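# Close the refrigerator door fully with the Stretch robot

## Task

Get the refrigerator door completely closed, and make sure it stays closed without the robot holding it there. Any of these counts as failure: something dropping a long way, the door being banged open or shut too fast, or the robot toppling or finishing in a tilted state.

## Robot and tools

Robot: a Hello Robot Stretch 3. It has one arm and no second arm. The parts are a two-wheel differential base (0.33 m long, 0.34 m wide), a lift that slides along a vertical mast, and a telescoping arm that sticks out to the robot's right. At the end of the arm is a wrist with yaw, pitch and roll joints, plus a two-finger gripper. The base cannot move sideways. To bring the gripper forward or back, drive the base. It turns on the spot about the point midway between the wheels, 0.05 m behind the front edge. With the arm pulled in and the wrist folded, a turn sweeps a circle of radius 0.28 m. An unfolded, level wrist reaches past that circle.

Cameras: head_camera and nav_camera both sit on the head and are aimed with head_pan_rad and head_tilt_rad. wrist_camera rides on the gripper. Every successful execute_actions result comes with one image from each camera, taken when the call ends. Sending an empty actions list just returns the current view.

Frames: the base frame has its origin on the floor between the drive wheels, with x forward, y left and z up. hand_pose is given in this frame, at the point where the closed fingertips meet. Odometry is the base frame as it was at the start. Heading is positive to the left and runs from -3.142 to 3.142.

execute_actions takes actions, a list run in order. Each action can hold robot, steps (1 to 450 control steps at 30 per second) and until. An action with only steps just waits. robot can be one of three things:
- A single command.
- {"stop": true}, which brakes everything and clears the queue.
- A list of up to 8 commands and {"pause_s": s} entries (s at most 15) that run one after another. Each entry starts only after the previous one has finished.

A command can contain base, joints and contact_limits. All the motions in one command start together and keep going after the call returns.

base takes exactly one key:
- translate_m: a relative drive in metres from where the base is when that command begins. Positive is forward. Magnitude at most 1.
- rotate_rad: a relative turn in radians. Positive is counter-clockwise seen from above. Magnitude at most 3.2.

joints holds absolute targets, keyed by name. Any joint left out keeps its previous target. Units and ranges:
- lift_m: 0 to 1.1 m, the arm's height on the mast.
- arm_m: 0 to 0.52 m of extension.
- wrist_yaw_rad: -1.345 to 4.42. 0 points along the arm, positive swings toward the front, and 3.0 folds the wrist over the base.
- wrist_pitch_rad: -1.57 to 0.451. Negative tips the fingers down.
- wrist_roll_rad: -2.911 to 2.911.
- gripper_m: -0.089 to 0.179. Larger is more open, and the real fingertip gap is somewhat less than this number.
- head_pan_rad: -3.953 to 1.73. -1.57 looks along the arm.
- head_tilt_rad: -1.53 to 0.419. Negative looks down.

contact_limits: {"arm_m": effort%} (1 to 100) sets how hard the arm may push before it stops with contact_stop. A lower value is gentler. The limit applies until the next arm command.

If any value is out of range, the whole call is rejected and nothing runs. A new command takes over at once: the joints it names head for their new targets, and whatever queue was running before is thrown away.

until ends an action early once every condition in it holds. {"robot": {"status": "ended"}} waits until nothing reports moving and no queue is running. Fields can also be compared, for example "lift_m": [">", 0.3] or "arm_m_status": ["!=", "moving"]. {"any": {"status": "ended"}} fires as soon as the first motion finishes.

Result lines:
- base_status shows progress as (moved of goal).
- joint_goals and joint_status give each joint's target and state. The states are moving, done, off_target, contact_stop (the joint then goes slack), time_out, stopped, not_commanded and torque_fault (a wrist servo has switched off for 10 s).
- measured_speeds.
- refusals, queue and queue_left.
- on_its_own appears when the robot has changed a target itself, when a joint is slack or off, or when the base is leaning 3 degrees or more.
- refused:, dropped: and replaced: explain what happened to commands.
- motor_effort is in percent, with the peak in brackets. It is noisy and offset.
- base_tilt is in degrees, forward and right positive.
- lidar_m gives 12 ranges in 30-degree sectors: the 1st points ahead, then counter-clockwise, so the 4th is left, the 7th behind and the 10th right. The scan plane is 0.17 m above the floor.
- wrist_depth_mm and head_depth_mm are 7x7 grids of depth in mm.

Speed: the base goes fast (0.30 m/s, 1.9 rad/s) only when stowed, meaning lift_m below 0.30, arm_m below 0.03 and wrist_yaw_rad above 2.54. Otherwise it is capped at 0.10 m/s and 0.63 rad/s.

zoom_image: camera (head_camera, nav_camera or wrist_camera) and region [x0, y0, x1, y1] in pixels, no larger than 504x504. It returns a sharper crop of that camera's latest image.

finished_scene: takes scene (an integer) and ends the scene for good. Before calling it, wait until every motion has ended and the door is shut without the robot touching it.

Cautions:
- Fold or unfold the wrist only when lift_m is between 0.32 and 0.95, wrist_pitch_rad is -0.4 and roll is near 0. If yaw goes below -0.4, keep pitch at -0.5 or lower.
- Pushing against something fixed with the gripper more than about 0.45 m above the floor can tip the robot. So can pushing again after a contact_stop, or driving while the gripper is hooked on something.
- If the robot tilts, reverse the last move in small steps and take the gripper off whatever it touches. If it stays tipped, lower lift_m to about 0.2.
- Swing the door slowly and gently. Use modest contact limits, and don't let anything knock items off shelves.

Each tool is called after "Request:" as a command line: name --argument value for each argument, lists and objects as JSON in quotes; but a table of rows of numbers goes row by row, as --pt "numbers of a row", without its own name.

## Session

Request:
execute_actions --actions '[]'

Scene clock: 0.00 s.
robot.base_odometry: x=+0.000 y=+0.000 heading=+0.000 (m, m, rad; robot's odometry frame)
robot.turned_by_wheels: +0.000 (rad since the last result)
robot.turned_by_imu: +0.000 (rad since the last result)
robot.base_tilt: forward=+0.3 right=-0.7 (deg)
robot.lidar_m: 0.93 0.98 1.15 1.12 1.19 1.29 2.83 3.05 3.75 1.12 1.12 0.94
robot.head_depth_mm: 844 851 855 865 871 880 883 / 853 858 865 870 875 886 898 / 859 864 869 877 886 891 898 / 864 866 876 883 892 899 904 / 865 877 881 890 901 905 914 / 874 878 891 893 901 911 915 / 877 889 895 906 912 923 922
robot.base_status: not_commanded
robot.joint_positions: lift_m=+0.377 arm_m=-0.003 wrist_yaw_rad=+3.069 wrist_pitch_rad=-0.396 wrist_roll_rad=-0.014 gripper_m=+0.037 head_pan_rad=+0.003 head_tilt_rad=-0.018
robot.joint_goals: lift_m=+0.377 arm_m=-0.003 wrist_yaw_rad=+3.069 wrist_pitch_rad=-0.396 wrist_roll_rad=-0.014 gripper_m=+0.037 head_pan_rad=+0.003 head_tilt_rad=-0.018
robot.joint_status: lift_m=not_commanded arm_m=not_commanded wrist_yaw_rad=not_commanded wrist_pitch_rad=not_commanded wrist_roll_rad=not_commanded gripper_m=not_commanded head_pan_rad=not_commanded head_tilt_rad=not_commanded
robot.measured_speeds: translate_m=+0.000 rotate_rad=+0.000 lift_m=+0.000 arm_m=+0.000 wrist_yaw_rad=+0.000 wrist_pitch_rad=+0.000 wrist_roll_rad=+0.000 head_pan_rad=+0.000 head_tilt_rad=+0.000
robot: refusals=0 queue=idle queue_left=0
robot.motor_effort: left_wheel=+0 right_wheel=-1 lift_m=+34 arm_m=+0 wrist_yaw_rad=+0 wrist_pitch_rad=+6 wrist_roll_rad=+1 gripper_m=+0 head_pan_rad=+0 head_tilt_rad=+1 (%)
robot.hand_pose: x=-0.0048 y=+0.0844 z=+0.3950 quat_wxyz=(+0.164, +0.693, +0.115, +0.693) (m; robot's base frame)
robot.wrist_depth_mm: - - - - - - - / - - - - - - - / - - - - - - - / - 982 - 937 875 875 864 / 792 786 789 731 732 720 689 / 672 646 652 634 - 592 585 / 569 562 - 549 528 513 508
pictures: head_camera (sideways: a quarter turn clockwise sets it upright), nav_camera (sideways: a quarter turn counterclockwise sets it upright), wrist_camera
Images, in order (width x height): head_camera 896x504, nav_camera 672x504, wrist_camera 644x364.

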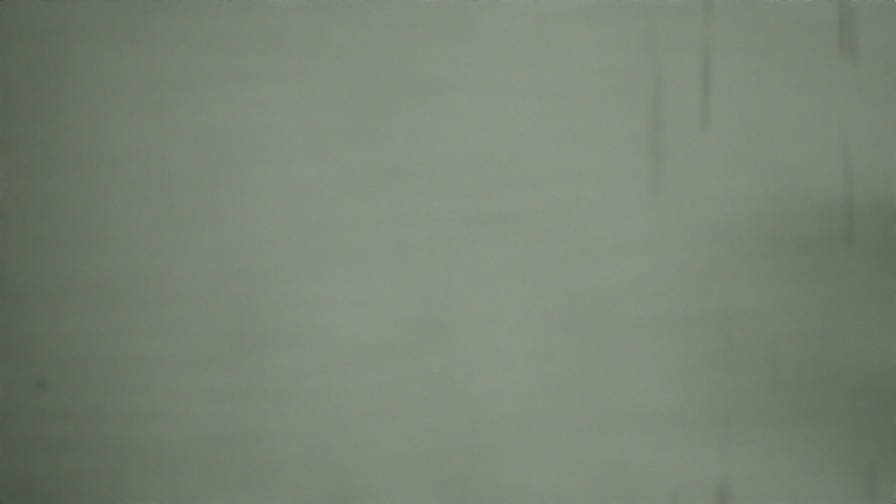

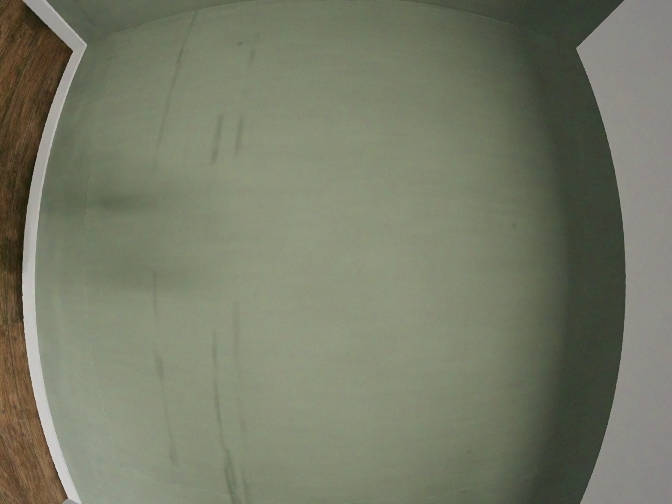

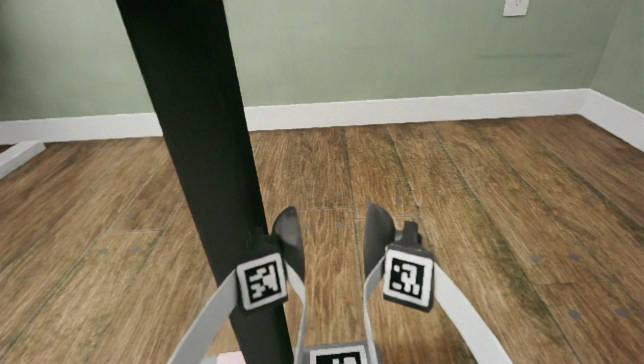

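Request:
execute_actions --actions '[{"robot":{"joints":{"head_pan_rad":-2,"head_tilt_rad":-0.6,"lift_m":0.26}},"steps":99,"until":{"robot":{"status":"ended"}}}]'

Scene clock: 9.70 s.
robot.base_odometry: x=+0.000 y=+0.000 heading=+0.000 (m, m, rad; robot's odometry frame)
robot.turned_by_wheels: +0.000 (rad since the last result)
robot.turned_by_imu: +0.000 (rad since the last result)
robot.base_tilt: forward=+0.5 right=-0.5 (deg)
robot.lidar_m: 0.93 0.98 1.15 1.12 1.20 1.29 2.83 3.04 3.72 1.12 1.12 0.94
robot.head_depth_mm: 3884 - 3166 2281 1773 1449 1230 / 3696 - 3160 2265 1783 1461 1241 / 3567 - 3215 2289 1768 1444 1245 / 3474 3879 3166 2291 1792 1467 1239 / 3308 3719 3250 2290 1810 1469 1247 / 3171 1571 1685 1860 1801 1474 1243 / 1329 1447 1590 1794 1811 1482 1250
robot.base_status: not_commanded
robot.joint_positions: lift_m=+0.260 arm_m=-0.003 wrist_yaw_rad=+3.069 wrist_pitch_rad=-0.397 wrist_roll_rad=-0.014 gripper_m=+0.037 head_pan_rad=-1.993 head_tilt_rad=-0.592
robot.joint_goals: lift_m=+0.260 arm_m=-0.003 wrist_yaw_rad=+3.069 wrist_pitch_rad=-0.397 wrist_roll_rad=-0.014 gripper_m=+0.037 head_pan_rad=-2.000 head_tilt_rad=-0.600
robot.joint_status: lift_m=done arm_m=not_commanded wrist_yaw_rad=not_commanded wrist_pitch_rad=not_commanded wrist_roll_rad=not_commanded gripper_m=not_commanded head_pan_rad=done head_tilt_rad=done
robot.measured_speeds: translate_m=+0.000 rotate_rad=+0.000 lift_m=+0.000 arm_m=+0.000 wrist_yaw_rad=+0.000 wrist_pitch_rad=+0.000 wrist_roll_rad=+0.000 head_pan_rad=+0.000 head_tilt_rad=+0.000
robot: refusals=0 queue=done queue_left=0
robot.motor_effort: left_wheel=+1(0) right_wheel=-1(0) lift_m=+31(34) arm_m=-1(0) wrist_yaw_rad=+0(0) wrist_pitch_rad=+7(7) wrist_roll_rad=+1(1) gripper_m=+0(0) head_pan_rad=-2(35) head_tilt_rad=-2(27) (%)
robot.hand_pose: x=-0.0048 y=+0.0843 z=+0.2776 quat_wxyz=(+0.164, +0.693, +0.115, +0.693) (m; robot's base frame)
robot.wrist_depth_mm: - - - - - - - / - - - - - - - / - - 942 935 904 857 847 / 780 758 - 726 681 663 660 / 622 601 598 574 581 538 534 / 510 514 - - - 459 452 / 450 - - - 408 398 391
pictures: head_camera (sideways: a quarter turn clockwise sets it upright), nav_camera (sideways: a quarter turn counterclockwise sets it upright), wrist_camera
Images, in order (width x height): head_camera 896x504, nav_camera 672x504, wrist_camera 644x364.

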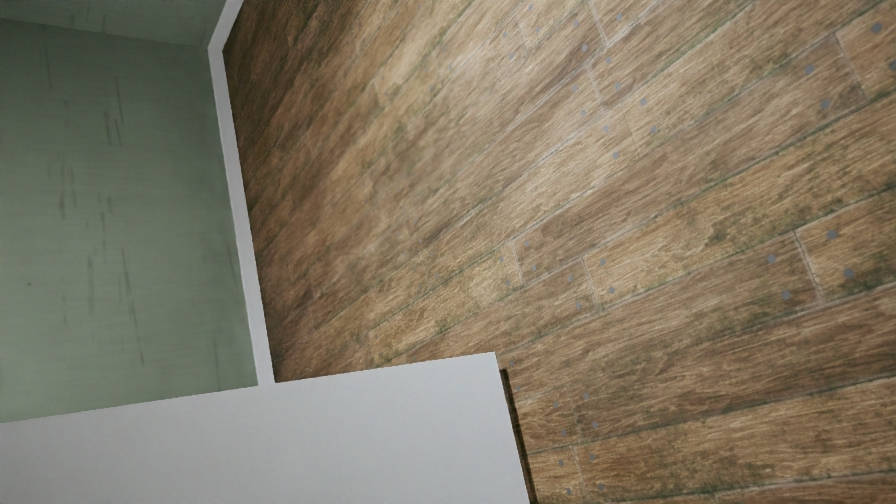

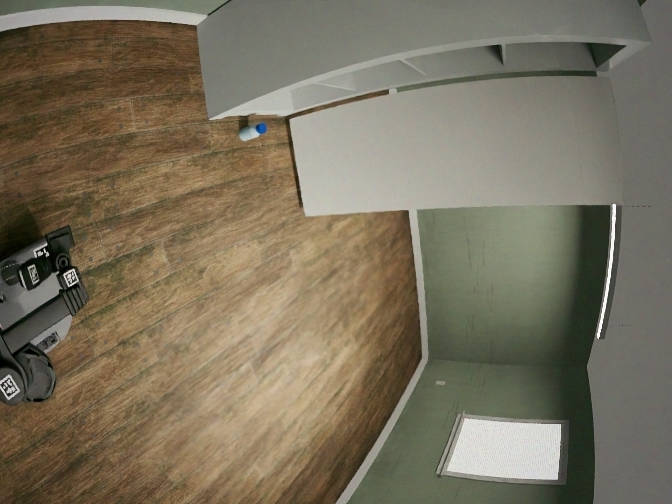

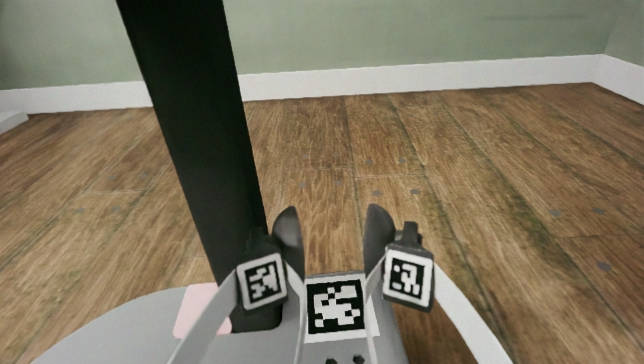

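A bottle blocks the door's swing.

Request:
execute_actions --actions '[{"robot":{"joints":{"head_pan_rad":-1.45,"head_tilt_rad":-0.7,"lift_m":0.34}},"steps":99,"until":{"robot":{"status":"ended"}}}]'

Scene clock: 15.53 s.
robot.base_odometry: x=+0.000 y=+0.000 heading=+0.000 (m, m, rad; robot's odometry frame)
robot.turned_by_wheels: +0.000 (rad since the last result)
robot.turned_by_imu: +0.000 (rad since the last result)
robot.base_tilt: forward=+0.6 right=-0.7 (deg)
robot.lidar_m: 0.92 0.98 1.15 1.12 1.19 1.29 2.83 3.04 3.75 1.12 1.12 0.94
robot.head_depth_mm: 1339 1519 2286 1942 1607 1361 1181 / 1354 1538 1753 1939 1628 1365 1187 / 1386 1562 1789 1959 1617 1377 1188 / 1423 1615 1865 1984 1636 1365 1188 / 1405 1561 1665 1528 1606 1389 1193 / 949 1060 1214 1419 1598 1376 1197 / 946 1077 1243 1464 1621 1392 1195
robot.base_status: not_commanded
robot.joint_positions: lift_m=+0.340 arm_m=-0.003 wrist_yaw_rad=+3.069 wrist_pitch_rad=-0.397 wrist_roll_rad=-0.014 gripper_m=+0.037 head_pan_rad=-1.457 head_tilt_rad=-0.691
robot.joint_goals: lift_m=+0.340 arm_m=-0.003 wrist_yaw_rad=+3.069 wrist_pitch_rad=-0.397 wrist_roll_rad=-0.014 gripper_m=+0.037 head_pan_rad=-1.450 head_tilt_rad=-0.700
robot.joint_status: lift_m=done arm_m=not_commanded wrist_yaw_rad=not_commanded wrist_pitch_rad=not_commanded wrist_roll_rad=not_commanded gripper_m=not_commanded head_pan_rad=done head_tilt_rad=done
robot.measured_speeds: translate_m=+0.000 rotate_rad=+0.000 lift_m=+0.000 arm_m=+0.000 wrist_yaw_rad=+0.000 wrist_pitch_rad=+0.000 wrist_roll_rad=+0.000 head_pan_rad=+0.000 head_tilt_rad=+0.000
robot: refusals=0 queue=done queue_left=0
robot.motor_effort: left_wheel=+0(0) right_wheel=+0(1) lift_m=+37(39) arm_m=+0(0) wrist_yaw_rad=+0(0) wrist_pitch_rad=+7(7) wrist_roll_rad=+1(1) gripper_m=+0(0) head_pan_rad=+3(27) head_tilt_rad=-3(13) (%)
robot.hand_pose: x=-0.0048 y=+0.0843 z=+0.3573 quat_wxyz=(+0.164, +0.693, +0.116, +0.693) (m; robot's base frame)
robot.wrist_depth_mm: - - - - - - - / - - - - - - - / - - - - - - - / 952 914 - 852 837 786 799 / 734 723 715 683 692 657 649 / 615 604 596 575 - 550 549 / 516 528 - - 488 478 465
pictures: head_camera (sideways: a quarter turn clockwise sets it upright), nav_camera (sideways: a quarter turn counterclockwise sets it upright), wrist_camera
Images, in order (width x height): head_camera 896x504, nav_camera 672x504, wrist_camera 644x364.

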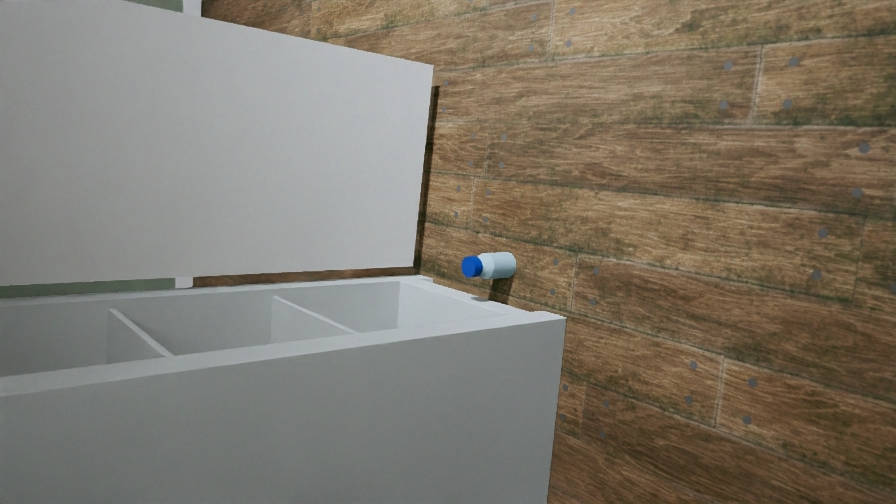

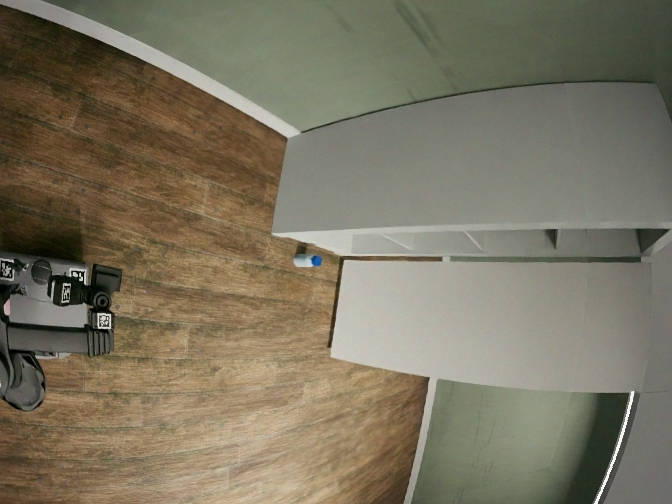

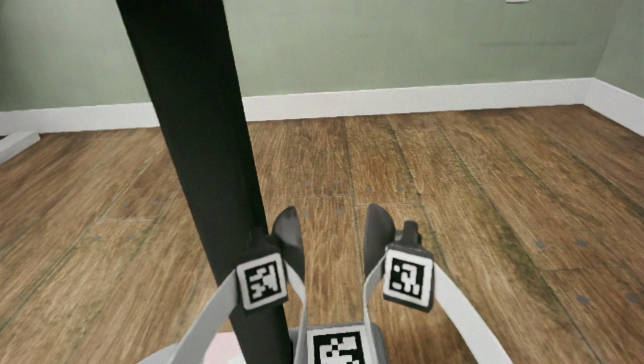

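Request:
execute_actions --actions '[{"robot":[{"joints":{"lift_m":0.28},"base":{"rotate_rad":-1.25}},{"base":{"translate_m":0.66}},{"base":{"rotate_rad":1.25}},{"joints":{"lift_m":0.33}},{"joints":{"wrist_yaw_rad":0,"gripper_m":0.14,"head_pan_rad":-1.57,"head_tilt_rad":-1.1}},{"joints":{"lift_m":0.15}}],"steps":450,"until":{"robot":{"status":"ended"}}}]'

Scene clock: 36.20 s.
robot.base_odometry: x=+0.208 y=-0.626 heading=+0.000 (m, m, rad; robot's odometry frame)
robot.turned_by_wheels: +0.000 (rad since the last result)
robot.turned_by_imu: +0.000 (rad since the last result)
robot.base_tilt: forward=+0.5 right=-0.7 (deg)
robot.lidar_m: 0.67 0.70 1.02 1.73 1.84 2.66 3.10 3.30 1.04 0.47 0.48 0.68
robot.head_depth_mm: 1005 1208 1519 1428 1308 1196 1133 / 1007 1220 1519 1434 1299 1225 - / 1011 1238 1524 1447 1311 - - / 1084 1273 1537 1404 1332 1217 - / 957 1004 732 996 1294 1199 1115 / 437 526 675 949 1293 1212 1110 / 432 529 681 956 1298 1202 1112
robot.base_status: done (rotate_rad +1.2499 of +1.2500)
robot.joint_positions: lift_m=+0.150 arm_m=-0.003 wrist_yaw_rad=+0.002 wrist_pitch_rad=-0.397 wrist_roll_rad=-0.014 gripper_m=+0.140 head_pan_rad=-1.563 head_tilt_rad=-1.086
robot.joint_goals: lift_m=+0.150 arm_m=-0.003 wrist_yaw_rad=+0.000 wrist_pitch_rad=-0.397 wrist_roll_rad=-0.014 gripper_m=+0.140 head_pan_rad=-1.570 head_tilt_rad=-1.100
robot.joint_status: lift_m=done arm_m=not_commanded wrist_yaw_rad=done wrist_pitch_rad=not_commanded wrist_roll_rad=not_commanded gripper_m=done head_pan_rad=done head_tilt_rad=done
robot.measured_speeds: translate_m=+0.000 rotate_rad=+0.000 lift_m=+0.000 arm_m=+0.000 wrist_yaw_rad=+0.000 wrist_pitch_rad=+0.000 wrist_roll_rad=+0.000 head_pan_rad=+0.000 head_tilt_rad=+0.000
robot: refusals=0 queue=done queue_left=0
robot.motor_effort: left_wheel=-2(8) right_wheel=+2(10) lift_m=+30(38) arm_m=+0(1) wrist_yaw_rad=-3(4) wrist_pitch_rad=+7(7) wrist_roll_rad=+1(1) gripper_m=+0(95) head_pan_rad=-2(13) head_tilt_rad=-6(27) (%)
robot.hand_pose: x=-0.0210 y=-0.3692 z=+0.1675 quat_wxyz=(+0.699, +0.141, -0.688, -0.138) (m; robot's base frame)
robot.wrist_depth_mm: 187 186 657 687 692 656 645 / 207 202 481 722 722 710 740 / 228 222 282 488 639 623 610 / 253 249 283 477 499 488 477 / 286 277 288 416 402 411 386 / 333 313 321 348 338 325 328 / 314 299 303 302 296 286 283
pictures: head_camera (sideways: a quarter turn clockwise sets it upright), nav_camera (sideways: a quarter turn counterclockwise sets it upright), wrist_camera
Images, in order (width x height): head_camera 896x504, nav_camera 672x504, wrist_camera 644x364.

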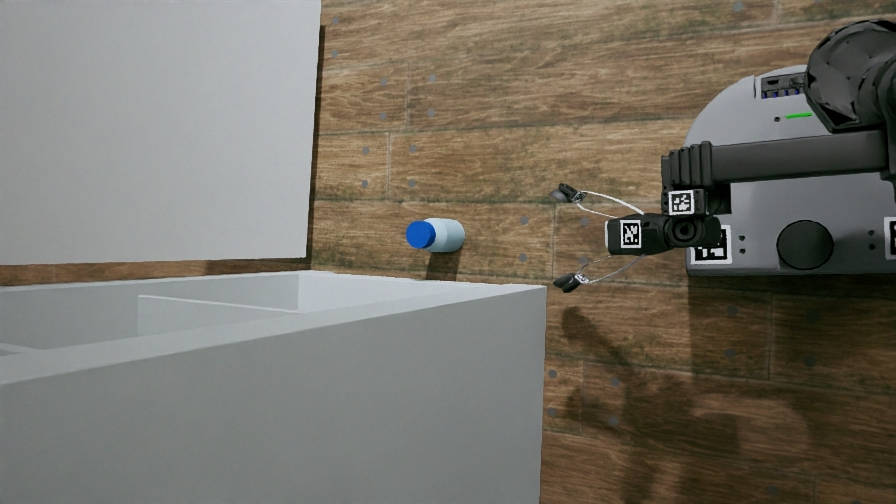

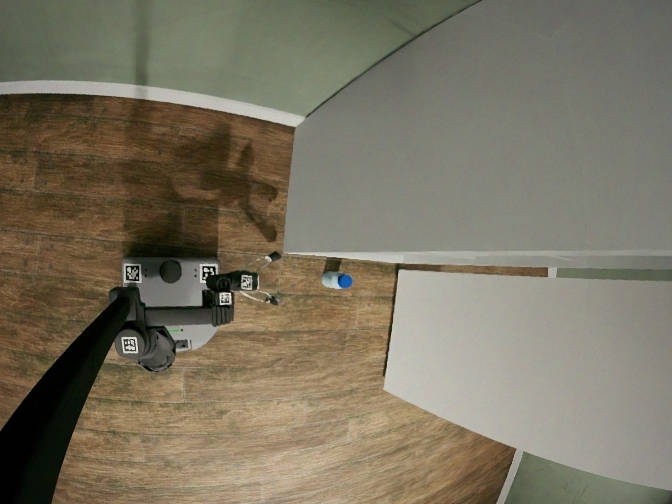

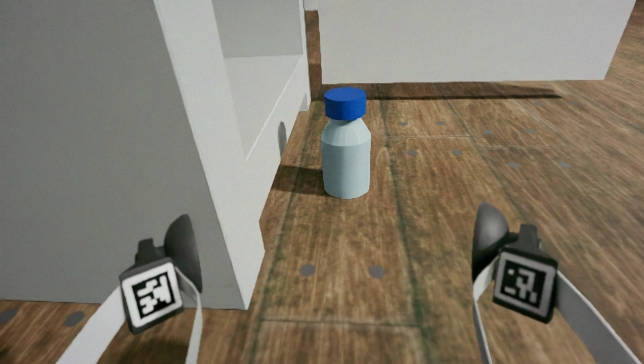

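Request:
execute_actions --actions '[{"robot":[{"base":{"translate_m":-0.02},"joints":{"lift_m":0.06,"gripper_m":0.12}},{"joints":{"arm_m":0.3}},{"joints":{"gripper_m":0.02}},{"joints":{"lift_m":0.08}},{"joints":{"arm_m":0}}],"steps":450,"until":{"robot":{"status":"ended"}}}]'

Scene clock: 41.93 s.
robot.base_odometry: x=+0.188 y=-0.626 heading=+0.000 (m, m, rad; robot's odometry frame)
robot.turned_by_wheels: +0.000 (rad since the last result)
robot.turned_by_imu: +0.000 (rad since the last result)
robot.base_tilt: forward=+0.3 right=-0.7 (deg)
robot.lidar_m: 0.69 0.73 1.05 1.73 1.84 2.67 3.08 3.31 1.03 0.47 0.48 0.69
robot.head_depth_mm: 995 1205 1529 1427 1308 1202 1120 / 1004 1219 1525 1429 1305 1222 - / 1012 1228 1520 1449 1312 - - / 1049 1284 1539 1423 1327 1231 - / 1007 1081 971 1044 1297 1199 1112 / 454 543 674 945 1293 1206 1113 / 432 527 679 950 1293 1205 1117
robot.base_status: done (translate_m -0.0200 of -0.0200)
robot.joint_positions: lift_m=+0.105 arm_m=-0.003 wrist_yaw_rad=+0.000 wrist_pitch_rad=-0.384 wrist_roll_rad=-0.013 gripper_m=+0.120 head_pan_rad=-1.563 head_tilt_rad=-1.087
robot.joint_goals: lift_m=+0.105 arm_m=-0.003 wrist_yaw_rad=+0.000 wrist_pitch_rad=-0.384 wrist_roll_rad=-0.013 gripper_m=+0.120 head_pan_rad=-1.570 head_tilt_rad=-1.100
robot.joint_status: lift_m=contact_stop arm_m=not_commanded wrist_yaw_rad=done wrist_pitch_rad=not_commanded wrist_roll_rad=not_commanded gripper_m=done head_pan_rad=done head_tilt_rad=done
robot.measured_speeds: translate_m=+0.000 rotate_rad=+0.000 lift_m=+0.000 arm_m=+0.000 wrist_yaw_rad=+0.000 wrist_pitch_rad=+0.000 wrist_roll_rad=+0.000 head_pan_rad=+0.000 head_tilt_rad=+0.000
robot: refusals=0 queue=dropped queue_left=0
robot.on_its_own: lift_m is slack since a contact_stop, until your next command for it (your +0.060 is given up)
robot.motor_effort: left_wheel=-2(6) right_wheel=+2(4) lift_m=+34(70) arm_m=+0(1) wrist_yaw_rad=+0(6) wrist_pitch_rad=+1(7) wrist_roll_rad=+0(9) gripper_m=+0(82) head_pan_rad=-2(1) head_tilt_rad=-5(5) (%)
robot.hand_pose: x=-0.0216 y=-0.3707 z=+0.1252 quat_wxyz=(+0.699, +0.136, -0.689, -0.134) (m; robot's base frame)
robot.wrist_depth_mm: 185 192 656 700 666 654 654 / 202 205 441 597 734 728 708 / 223 220 337 435 569 541 526 / 247 242 333 441 430 418 407 / 280 269 336 355 347 350 330 / 306 301 302 298 292 - 281 / 268 259 260 256 251 246 242
pictures: head_camera (sideways: a quarter turn clockwise sets it upright), nav_camera (sideways: a quarter turn counterclockwise sets it upright), wrist_camera
ARM HIT: the arm struck its own base hard.
dropped: robot: command 0 of its queue: lift_m: contact_stop
Images, in order (width x height): head_camera 896x504, nav_camera 672x504, wrist_camera 644x364.

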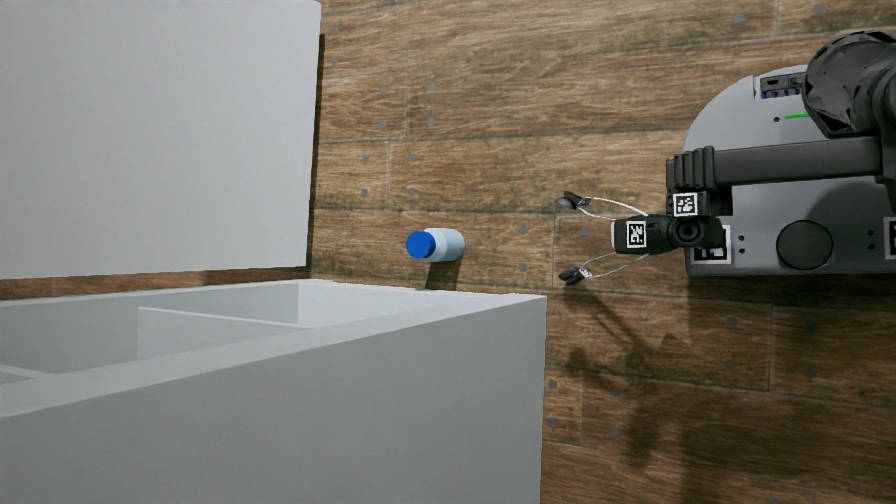

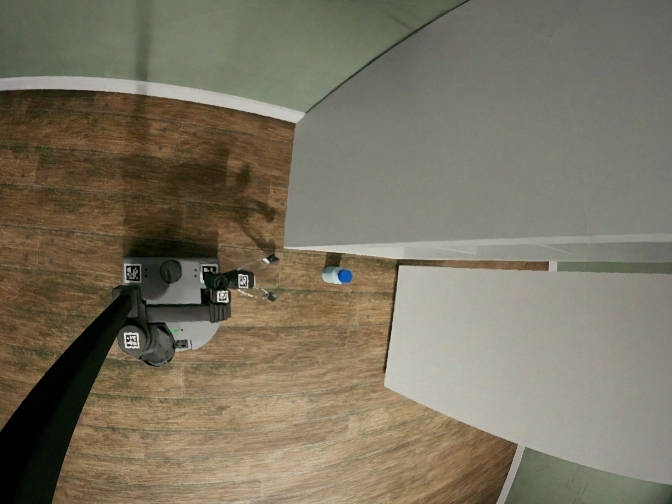

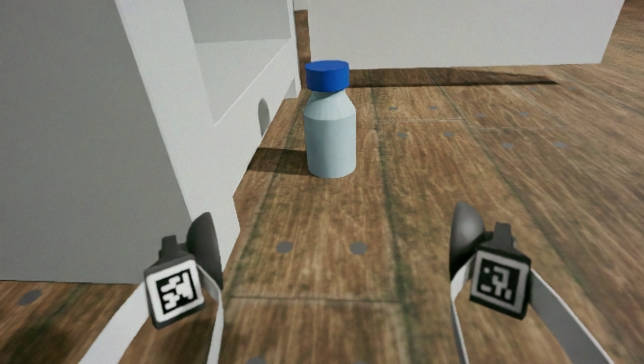

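Request:
execute_actions --actions '[{"robot":[{"base":{"translate_m":0.008},"joints":{"lift_m":0.13}},{"joints":{"arm_m":0.12}},{"joints":{"lift_m":0.06}},{"joints":{"arm_m":0.3}},{"joints":{"gripper_m":0.01}},{"joints":{"lift_m":0.29}},{"joints":{"arm_m":0}}],"steps":450,"until":{"robot":{"status":"ended"}}}]'

Scene clock: 64.27 s.
robot.base_odometry: x=+0.196 y=-0.626 heading=+0.000 (m, m, rad; robot's odometry frame)
robot.turned_by_wheels: +0.000 (rad since the last result)
robot.turned_by_imu: +0.000 (rad since the last result)
robot.base_tilt: forward=+0.5 right=-0.7 (deg)
robot.lidar_m: 0.68 0.72 1.04 1.73 1.84 2.67 3.08 3.31 1.03 0.46 0.48 0.69
robot.head_depth_mm: 992 1203 1515 1436 1307 1203 1129 / 1000 1225 1537 1439 1307 1222 - / 1016 1226 1535 1445 1311 - - / 1044 1297 1527 1440 1267 1222 - / 986 1060 782 995 1291 1207 1107 / 449 526 674 947 1296 1205 1117 / 433 529 678 955 1305 1216 1119
robot.base_status: done (translate_m +0.0080 of +0.0080)
robot.joint_positions: lift_m=+0.290 arm_m=+0.000 wrist_yaw_rad=-0.001 wrist_pitch_rad=-0.435 wrist_roll_rad=-0.013 gripper_m=+0.011 head_pan_rad=-1.563 head_tilt_rad=-1.087
robot.joint_goals: lift_m=+0.290 arm_m=+0.000 wrist_yaw_rad=+0.000 wrist_pitch_rad=-0.435 wrist_roll_rad=-0.013 gripper_m=+0.010 head_pan_rad=-1.570 head_tilt_rad=-1.100
robot.joint_status: lift_m=done arm_m=done wrist_yaw_rad=done wrist_pitch_rad=not_commanded wrist_roll_rad=not_commanded gripper_m=done head_pan_rad=done head_tilt_rad=done
robot.measured_speeds: translate_m=+0.000 rotate_rad=+0.000 lift_m=+0.000 arm_m=+0.000 wrist_yaw_rad=+0.000 wrist_pitch_rad=+0.000 wrist_roll_rad=+0.000 head_pan_rad=+0.000 head_tilt_rad=+0.000
robot: refusals=0 queue=done queue_left=0
robot.motor_effort: left_wheel=-1(4) right_wheel=+2(6) lift_m=+41(43) arm_m=-5(6) wrist_yaw_rad=+1(2) wrist_pitch_rad=+24(25) wrist_roll_rad=+0(0) gripper_m=-22(98) head_pan_rad=-3(2) head_tilt_rad=-5(5) (%)
robot.hand_pose: x=-0.0217 y=-0.3675 z=+0.2985 quat_wxyz=(+0.695, +0.154, -0.686, -0.152) (m; robot's base frame)
robot.wrist_depth_mm: 184 189 655 686 668 670 654 / 204 205 729 761 752 725 980 / 225 222 287 117 791 773 789 / 253 247 286 105 665 676 659 / 291 284 285 123 135 560 548 / 341 327 153 123 133 485 471 / 411 394 395 138 413 420 407
pictures: head_camera (sideways: a quarter turn clockwise sets it upright), nav_camera (sideways: a quarter turn counterclockwise sets it upright), wrist_camera
Images, in order (width x height): head_camera 896x504, nav_camera 672x504, wrist_camera 644x364.

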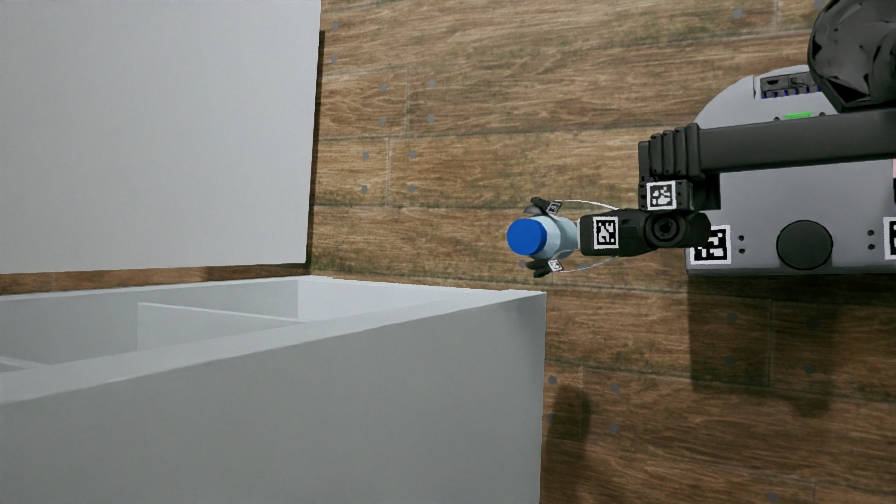

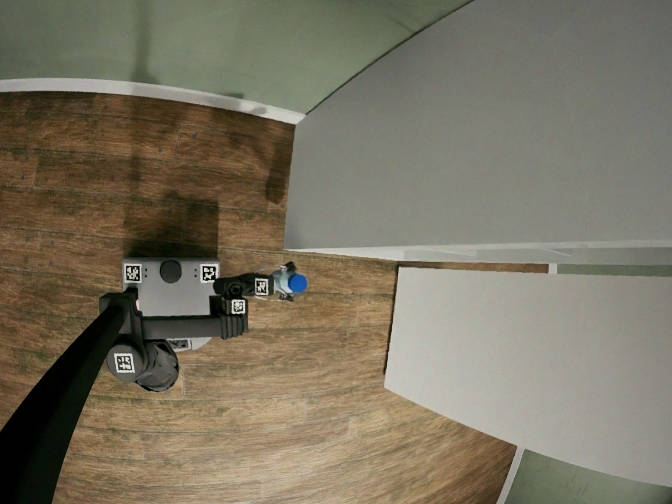

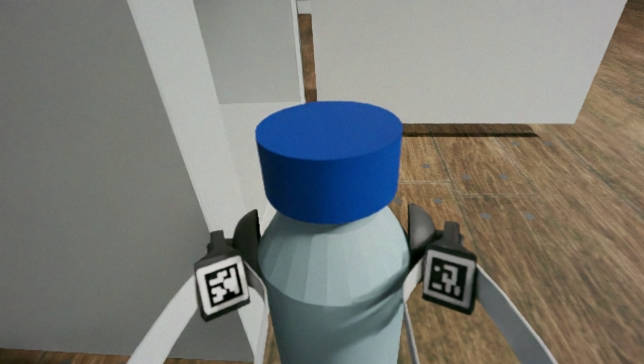

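Request:
execute_actions --actions '[{"robot":[{"joints":{"wrist_yaw_rad":1.5}},{"joints":{"arm_m":0.13}},{"joints":{"lift_m":0.075}},{"joints":{"gripper_m":0.12}},{"joints":{"lift_m":0.33},"base":{"translate_m":-0.2}},{"joints":{"arm_m":0,"wrist_yaw_rad":2.7,"gripper_m":0}},{"joints":{"lift_m":0.29},"base":{"translate_m":-0.65}}],"steps":450,"until":{"robot":{"status":"ended"}}},{"steps":300,"until":{"robot":{"status":"ended"}}},{"robot":[{"base":{"rotate_rad":1.57}},{"base":{"translate_m":-1}},{"base":{"translate_m":-0.45},"joints":{"head_pan_rad":-1}}],"steps":450,"until":{"robot":{"status":"ended"}}}]'

Scene clock: 101.07 s.
robot.base_odometry: x=-0.655 y=-2.076 heading=+1.570 (m, m, rad; robot's odometry frame)
robot.turned_by_wheels: +1.570 (rad since the last result)
robot.turned_by_imu: +1.551 (rad since the last result)
robot.base_tilt: forward=+0.5 right=-0.8 (deg)
robot.lidar_m: 2.84 3.14 2.40 2.34 2.08 1.59 1.55 1.63 1.47 1.44 0.59 0.50
robot.head_depth_mm: 1432 1669 1600 1432 1312 1198 1107 / 1206 1662 1595 1432 1314 1235 - / 907 1196 1547 1441 1312 - - / 753 919 1168 1417 1305 1220 - / 653 769 941 1207 1315 1205 1110 / 576 666 787 981 1303 1205 1117 / 508 567 684 1409 1313 1204 1115
robot.base_status: done (translate_m -0.4500 of -0.4500)
robot.joint_positions: lift_m=+0.290 arm_m=+0.000 wrist_yaw_rad=+2.698 wrist_pitch_rad=-0.405 wrist_roll_rad=-0.013 gripper_m=+0.000 head_pan_rad=-1.006 head_tilt_rad=-1.087
robot.joint_goals: lift_m=+0.290 arm_m=+0.000 wrist_yaw_rad=+2.700 wrist_pitch_rad=-0.405 wrist_roll_rad=-0.013 gripper_m=+0.000 head_pan_rad=-1.000 head_tilt_rad=-1.100
robot.joint_status: lift_m=done arm_m=done wrist_yaw_rad=done wrist_pitch_rad=not_commanded wrist_roll_rad=not_commanded gripper_m=done head_pan_rad=done head_tilt_rad=done
robot.measured_speeds: translate_m=+0.000 rotate_rad=+0.000 lift_m=+0.000 arm_m=+0.000 wrist_yaw_rad=+0.000 wrist_pitch_rad=+0.000 wrist_roll_rad=+0.000 head_pan_rad=+0.000 head_tilt_rad=+0.000
robot: refusals=0 queue=done queue_left=0
robot.motor_effort: left_wheel=-1(8) right_wheel=+2(10) lift_m=+31(42) arm_m=-5(6) wrist_yaw_rad=+1(6) wrist_pitch_rad=+10(24) wrist_roll_rad=+0(0) gripper_m=-2(93) head_pan_rad=+3(25) head_tilt_rad=-5(5) (%)
robot.hand_pose: x=+0.0757 y=+0.0588 z=+0.3058 quat_wxyz=(+0.291, +0.702, -0.011, +0.649) (m; robot's base frame)
robot.wrist_depth_mm: - - - - - - - / - - - - - - - / - - - - 945 919 892 / 830 803 787 759 719 715 691 / - 645 634 - 606 580 567 / - 527 531 - 510 494 487 / 449 - - 447 432 436 423
pictures: head_camera (sideways: a quarter turn clockwise sets it upright), nav_camera (sideways: a quarter turn counterclockwise sets it upright), wrist_camera
Images, in order (width x height): head_camera 896x504, nav_camera 672x504, wrist_camera 644x364.

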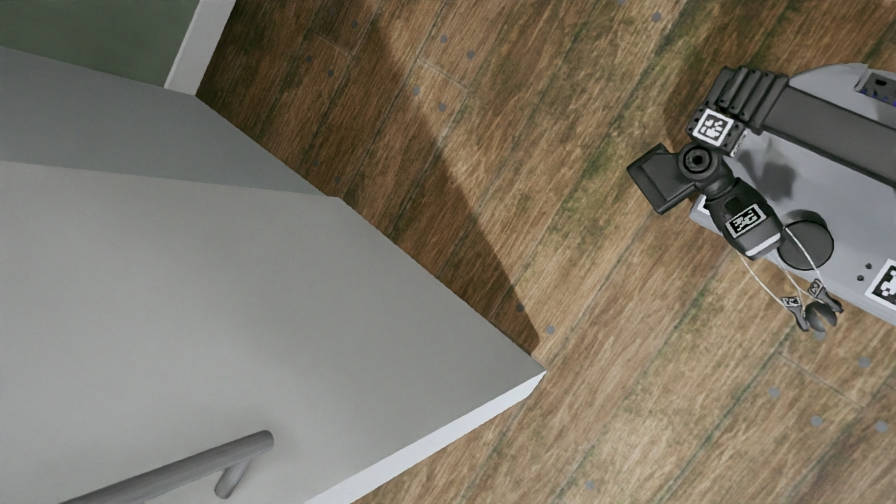

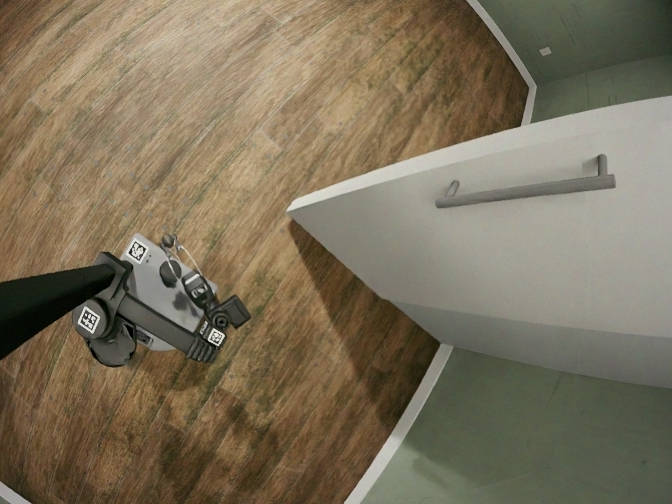

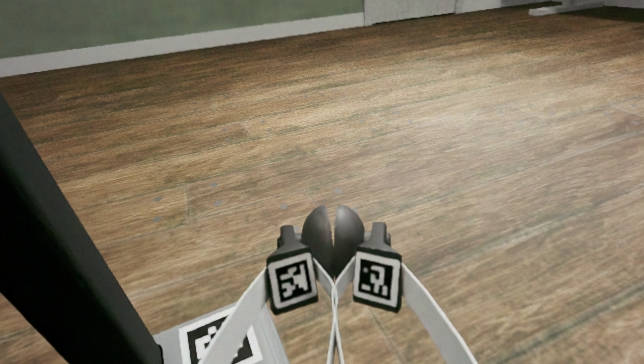

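Request:
execute_actions --actions '[{"robot":[{"joints":{"arm_m":0.22,"wrist_yaw_rad":0.7,"wrist_pitch_rad":0,"lift_m":0.25}},{"base":{"translate_m":0.5}},{"base":{"translate_m":0.3},"joints":{"wrist_yaw_rad":0.1,"head_pan_rad":-1.57}},{"joints":{"arm_m":0.32}},{"joints":{"arm_m":0.4}}],"steps":450,"until":{"robot":{"status":"ended"}}}]'

Scene clock: 121.87 s.
robot.base_odometry: x=-0.654 y=-1.276 heading=+1.570 (m, m, rad; robot's odometry frame)
robot.turned_by_wheels: +0.000 (rad since the last result)
robot.turned_by_imu: -0.002 (rad since the last result)
robot.base_tilt: forward=+0.5 right=-0.8 (deg)
robot.lidar_m: 2.06 2.58 2.33 2.30 2.43 2.40 2.34 1.99 0.88 0.85 1.56 2.24
robot.head_depth_mm: 841 1027 1569 1439 1311 1202 1130 / 847 1026 1318 1434 1309 1232 - / 850 1032 1321 1454 1312 - - / 847 1034 1322 1405 1305 1232 - / 850 1036 1324 1443 1308 1198 1113 / 852 1148 1579 1447 1314 1202 1117 / 1526 1753 1599 1445 1316 1202 1113
robot.base_status: done (translate_m +0.3000 of +0.3000)
robot.joint_positions: lift_m=+0.250 arm_m=+0.320 wrist_yaw_rad=+0.101 wrist_pitch_rad=-0.027 wrist_roll_rad=-0.013 gripper_m=+0.000 head_pan_rad=-1.563 head_tilt_rad=-1.087
robot.joint_goals: lift_m=+0.250 arm_m=+0.320 wrist_yaw_rad=+0.100 wrist_pitch_rad=+0.000 wrist_roll_rad=-0.013 gripper_m=+0.000 head_pan_rad=-1.570 head_tilt_rad=-1.100
robot.joint_status: lift_m=done arm_m=done wrist_yaw_rad=done wrist_pitch_rad=done wrist_roll_rad=not_commanded gripper_m=done head_pan_rad=done head_tilt_rad=done
robot.measured_speeds: translate_m=+0.000 rotate_rad=+0.000 lift_m=+0.000 arm_m=+0.000 wrist_yaw_rad=+0.000 wrist_pitch_rad=+0.000 wrist_roll_rad=+0.000 head_pan_rad=+0.000 head_tilt_rad=+0.000
robot: refusals=0 queue=running queue_left=0
robot.motor_effort: left_wheel=-1(11) right_wheel=+1(34) lift_m=+31(32) arm_m=+5(5) wrist_yaw_rad=-2(44) wrist_pitch_rad=+12(12) wrist_roll_rad=+0(0) gripper_m=-2(7) head_pan_rad=-2(26) head_tilt_rad=-5(6) (%)
robot.hand_pose: x=+0.0044 y=-0.7188 z=+0.3579 quat_wxyz=(+0.712, +0.045, -0.701, +0.026) (m; robot's base frame)
robot.wrist_depth_mm: - 294 278 265 254 241 233 / - 310 288 274 262 250 239 / - 321 300 286 273 260 245 / - - 312 296 279 266 256 / - - 323 - 288 277 262 / 862 749 341 - 298 284 274 / 656 572 353 334 315 298 284
pictures: head_camera (sideways: a quarter turn clockwise sets it upright), nav_camera (sideways: a quarter turn counterclockwise sets it upright), wrist_camera
Images, in order (width x height): head_camera 896x504, nav_camera 672x504, wrist_camera 644x364.

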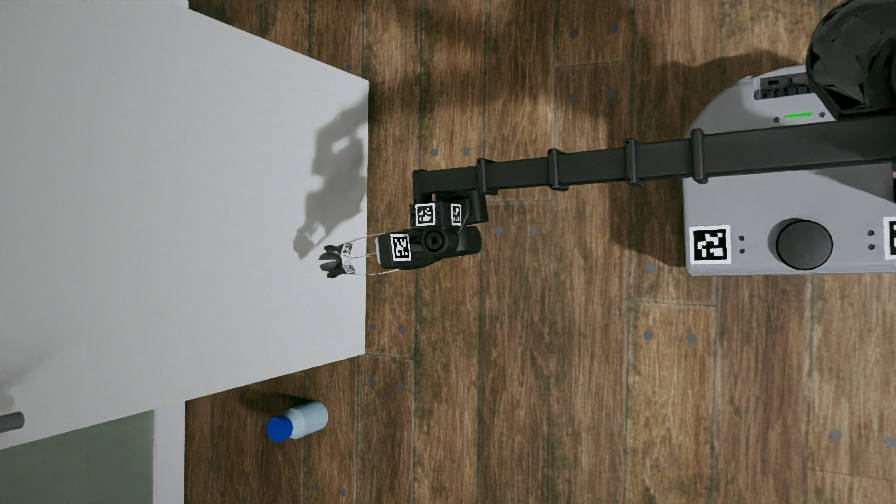

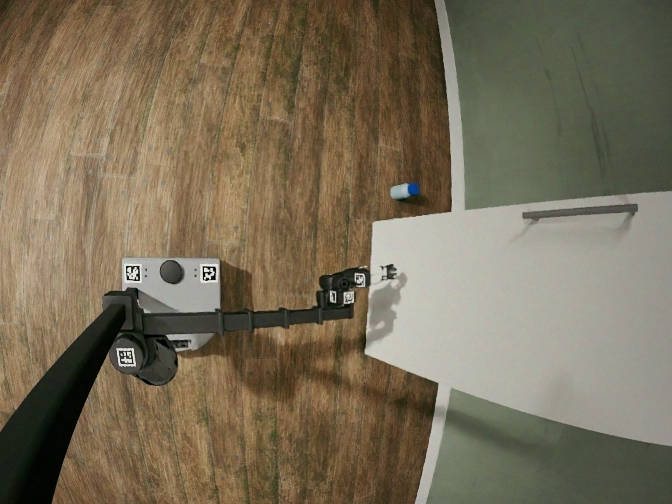

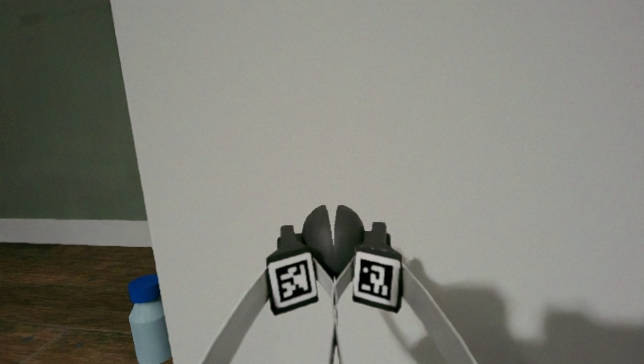

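Request:
execute_actions --actions '[{"robot":{"joints":{"arm_m":0.49},"contact_limits":{"arm_m":20}},"steps":90,"until":{"robot":{"status":"ended"}}},{"robot":{"joints":{"arm_m":0.4}},"steps":40}]'

Request:
finished_scene --scene 1

Scene clock: 131.87 s.
robot.base_odometry: x=-0.654 y=-1.276 heading=+1.570 (m, m, rad; robot's odometry frame)
robot.turned_by_wheels: +0.000 (rad since the last result)
robot.turned_by_imu: +0.000 (rad since the last result)
robot.base_tilt: forward=+0.5 right=-0.8 (deg)
robot.lidar_m: 2.05 2.58 2.32 2.29 2.43 2.40 2.34 2.00 0.87 0.85 1.57 2.24
robot.head_depth_mm: 840 1028 1568 1443 1300 1200 1140 / 841 1034 1316 1436 1313 1235 - / 847 1030 1320 1413 1322 - - / 846 1033 1277 1423 1309 1235 - / 849 1037 1339 1438 1316 1202 1111 / 854 1153 1581 1450 1308 1208 1115 / 1521 1731 1601 1448 1307 1203 1109
robot.base_status: done (translate_m +0.3000 of +0.3000)
robot.joint_positions: lift_m=+0.250 arm_m=+0.400 wrist_yaw_rad=+0.098 wrist_pitch_rad=-0.027 wrist_roll_rad=-0.013 gripper_m=+0.000 head_pan_rad=-1.563 head_tilt_rad=-1.088
robot.joint_goals: lift_m=+0.250 arm_m=+0.400 wrist_yaw_rad=+0.100 wrist_pitch_rad=+0.000 wrist_roll_rad=-0.013 gripper_m=+0.000 head_pan_rad=-1.570 head_tilt_rad=-1.100
robot.joint_status: lift_m=done arm_m=done wrist_yaw_rad=done wrist_pitch_rad=done wrist_roll_rad=not_commanded gripper_m=done head_pan_rad=done head_tilt_rad=done
robot.measured_speeds: translate_m=+0.000 rotate_rad=+0.000 lift_m=+0.000 arm_m=+0.000 wrist_yaw_rad=+0.000 wrist_pitch_rad=+0.000 wrist_roll_rad=+0.000 head_pan_rad=+0.000 head_tilt_rad=+0.000
robot: refusals=0 queue=done queue_left=0
robot.motor_effort: left_wheel=-1(7) right_wheel=+1(16) lift_m=+31(30) arm_m=-5(22) wrist_yaw_rad=+2(10) wrist_pitch_rad=+12(16) wrist_roll_rad=+0(0) gripper_m=-3(3) head_pan_rad=-2(2) head_tilt_rad=-5(5) (%)
robot.hand_pose: x=+0.0036 y=-0.7996 z=+0.3578 quat_wxyz=(+0.712, +0.044, -0.701, +0.025) (m; robot's base frame)
robot.wrist_depth_mm: 220 209 199 190 182 174 166 / 229 218 207 197 188 179 172 / 998 226 214 205 193 185 177 / - 235 222 211 200 191 183 / - 246 231 - 208 198 188 / 867 257 243 - 213 206 195 / 654 269 252 238 227 213 203
pictures: head_camera (sideways: a quarter turn clockwise sets it upright), nav_camera (sideways: a quarter turn counterclockwise sets it upright), wrist_camera
replaced: robot.arm_m: its motion had ended contact_stop
Images, in order (width x height): head_camera 896x504, nav_camera 672x504, wrist_camera 644x364.

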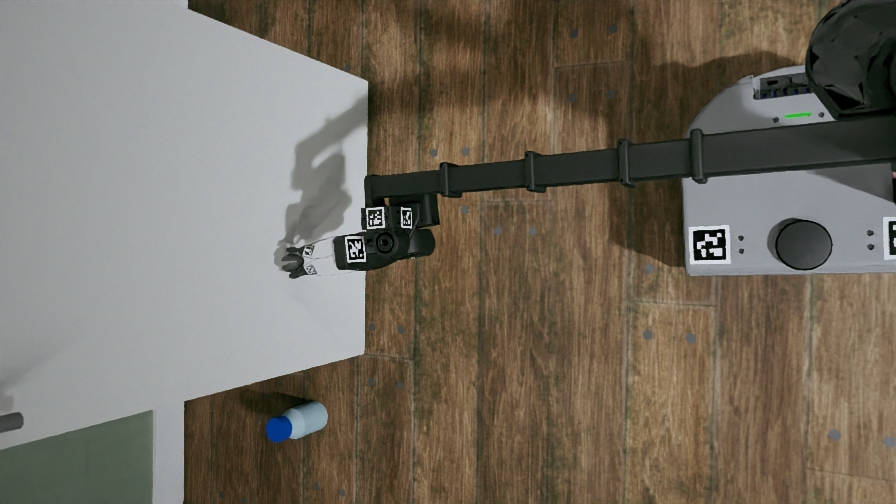

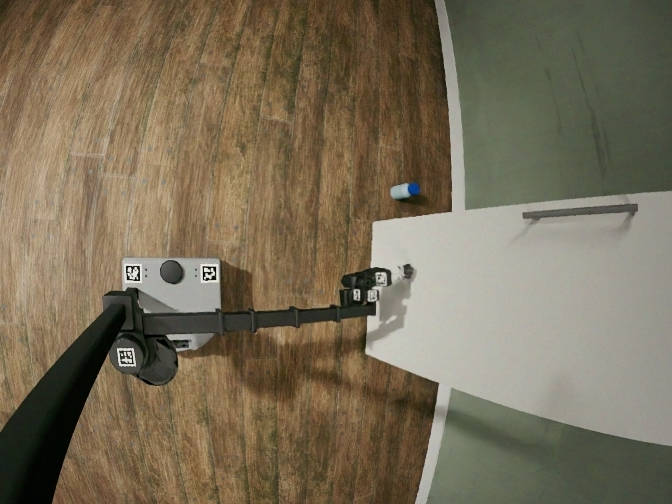

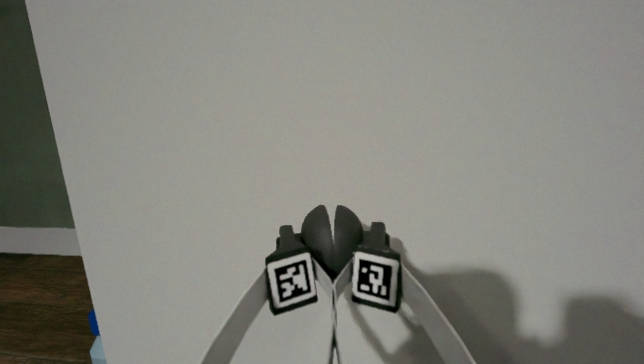

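The scene is finished: the task was done.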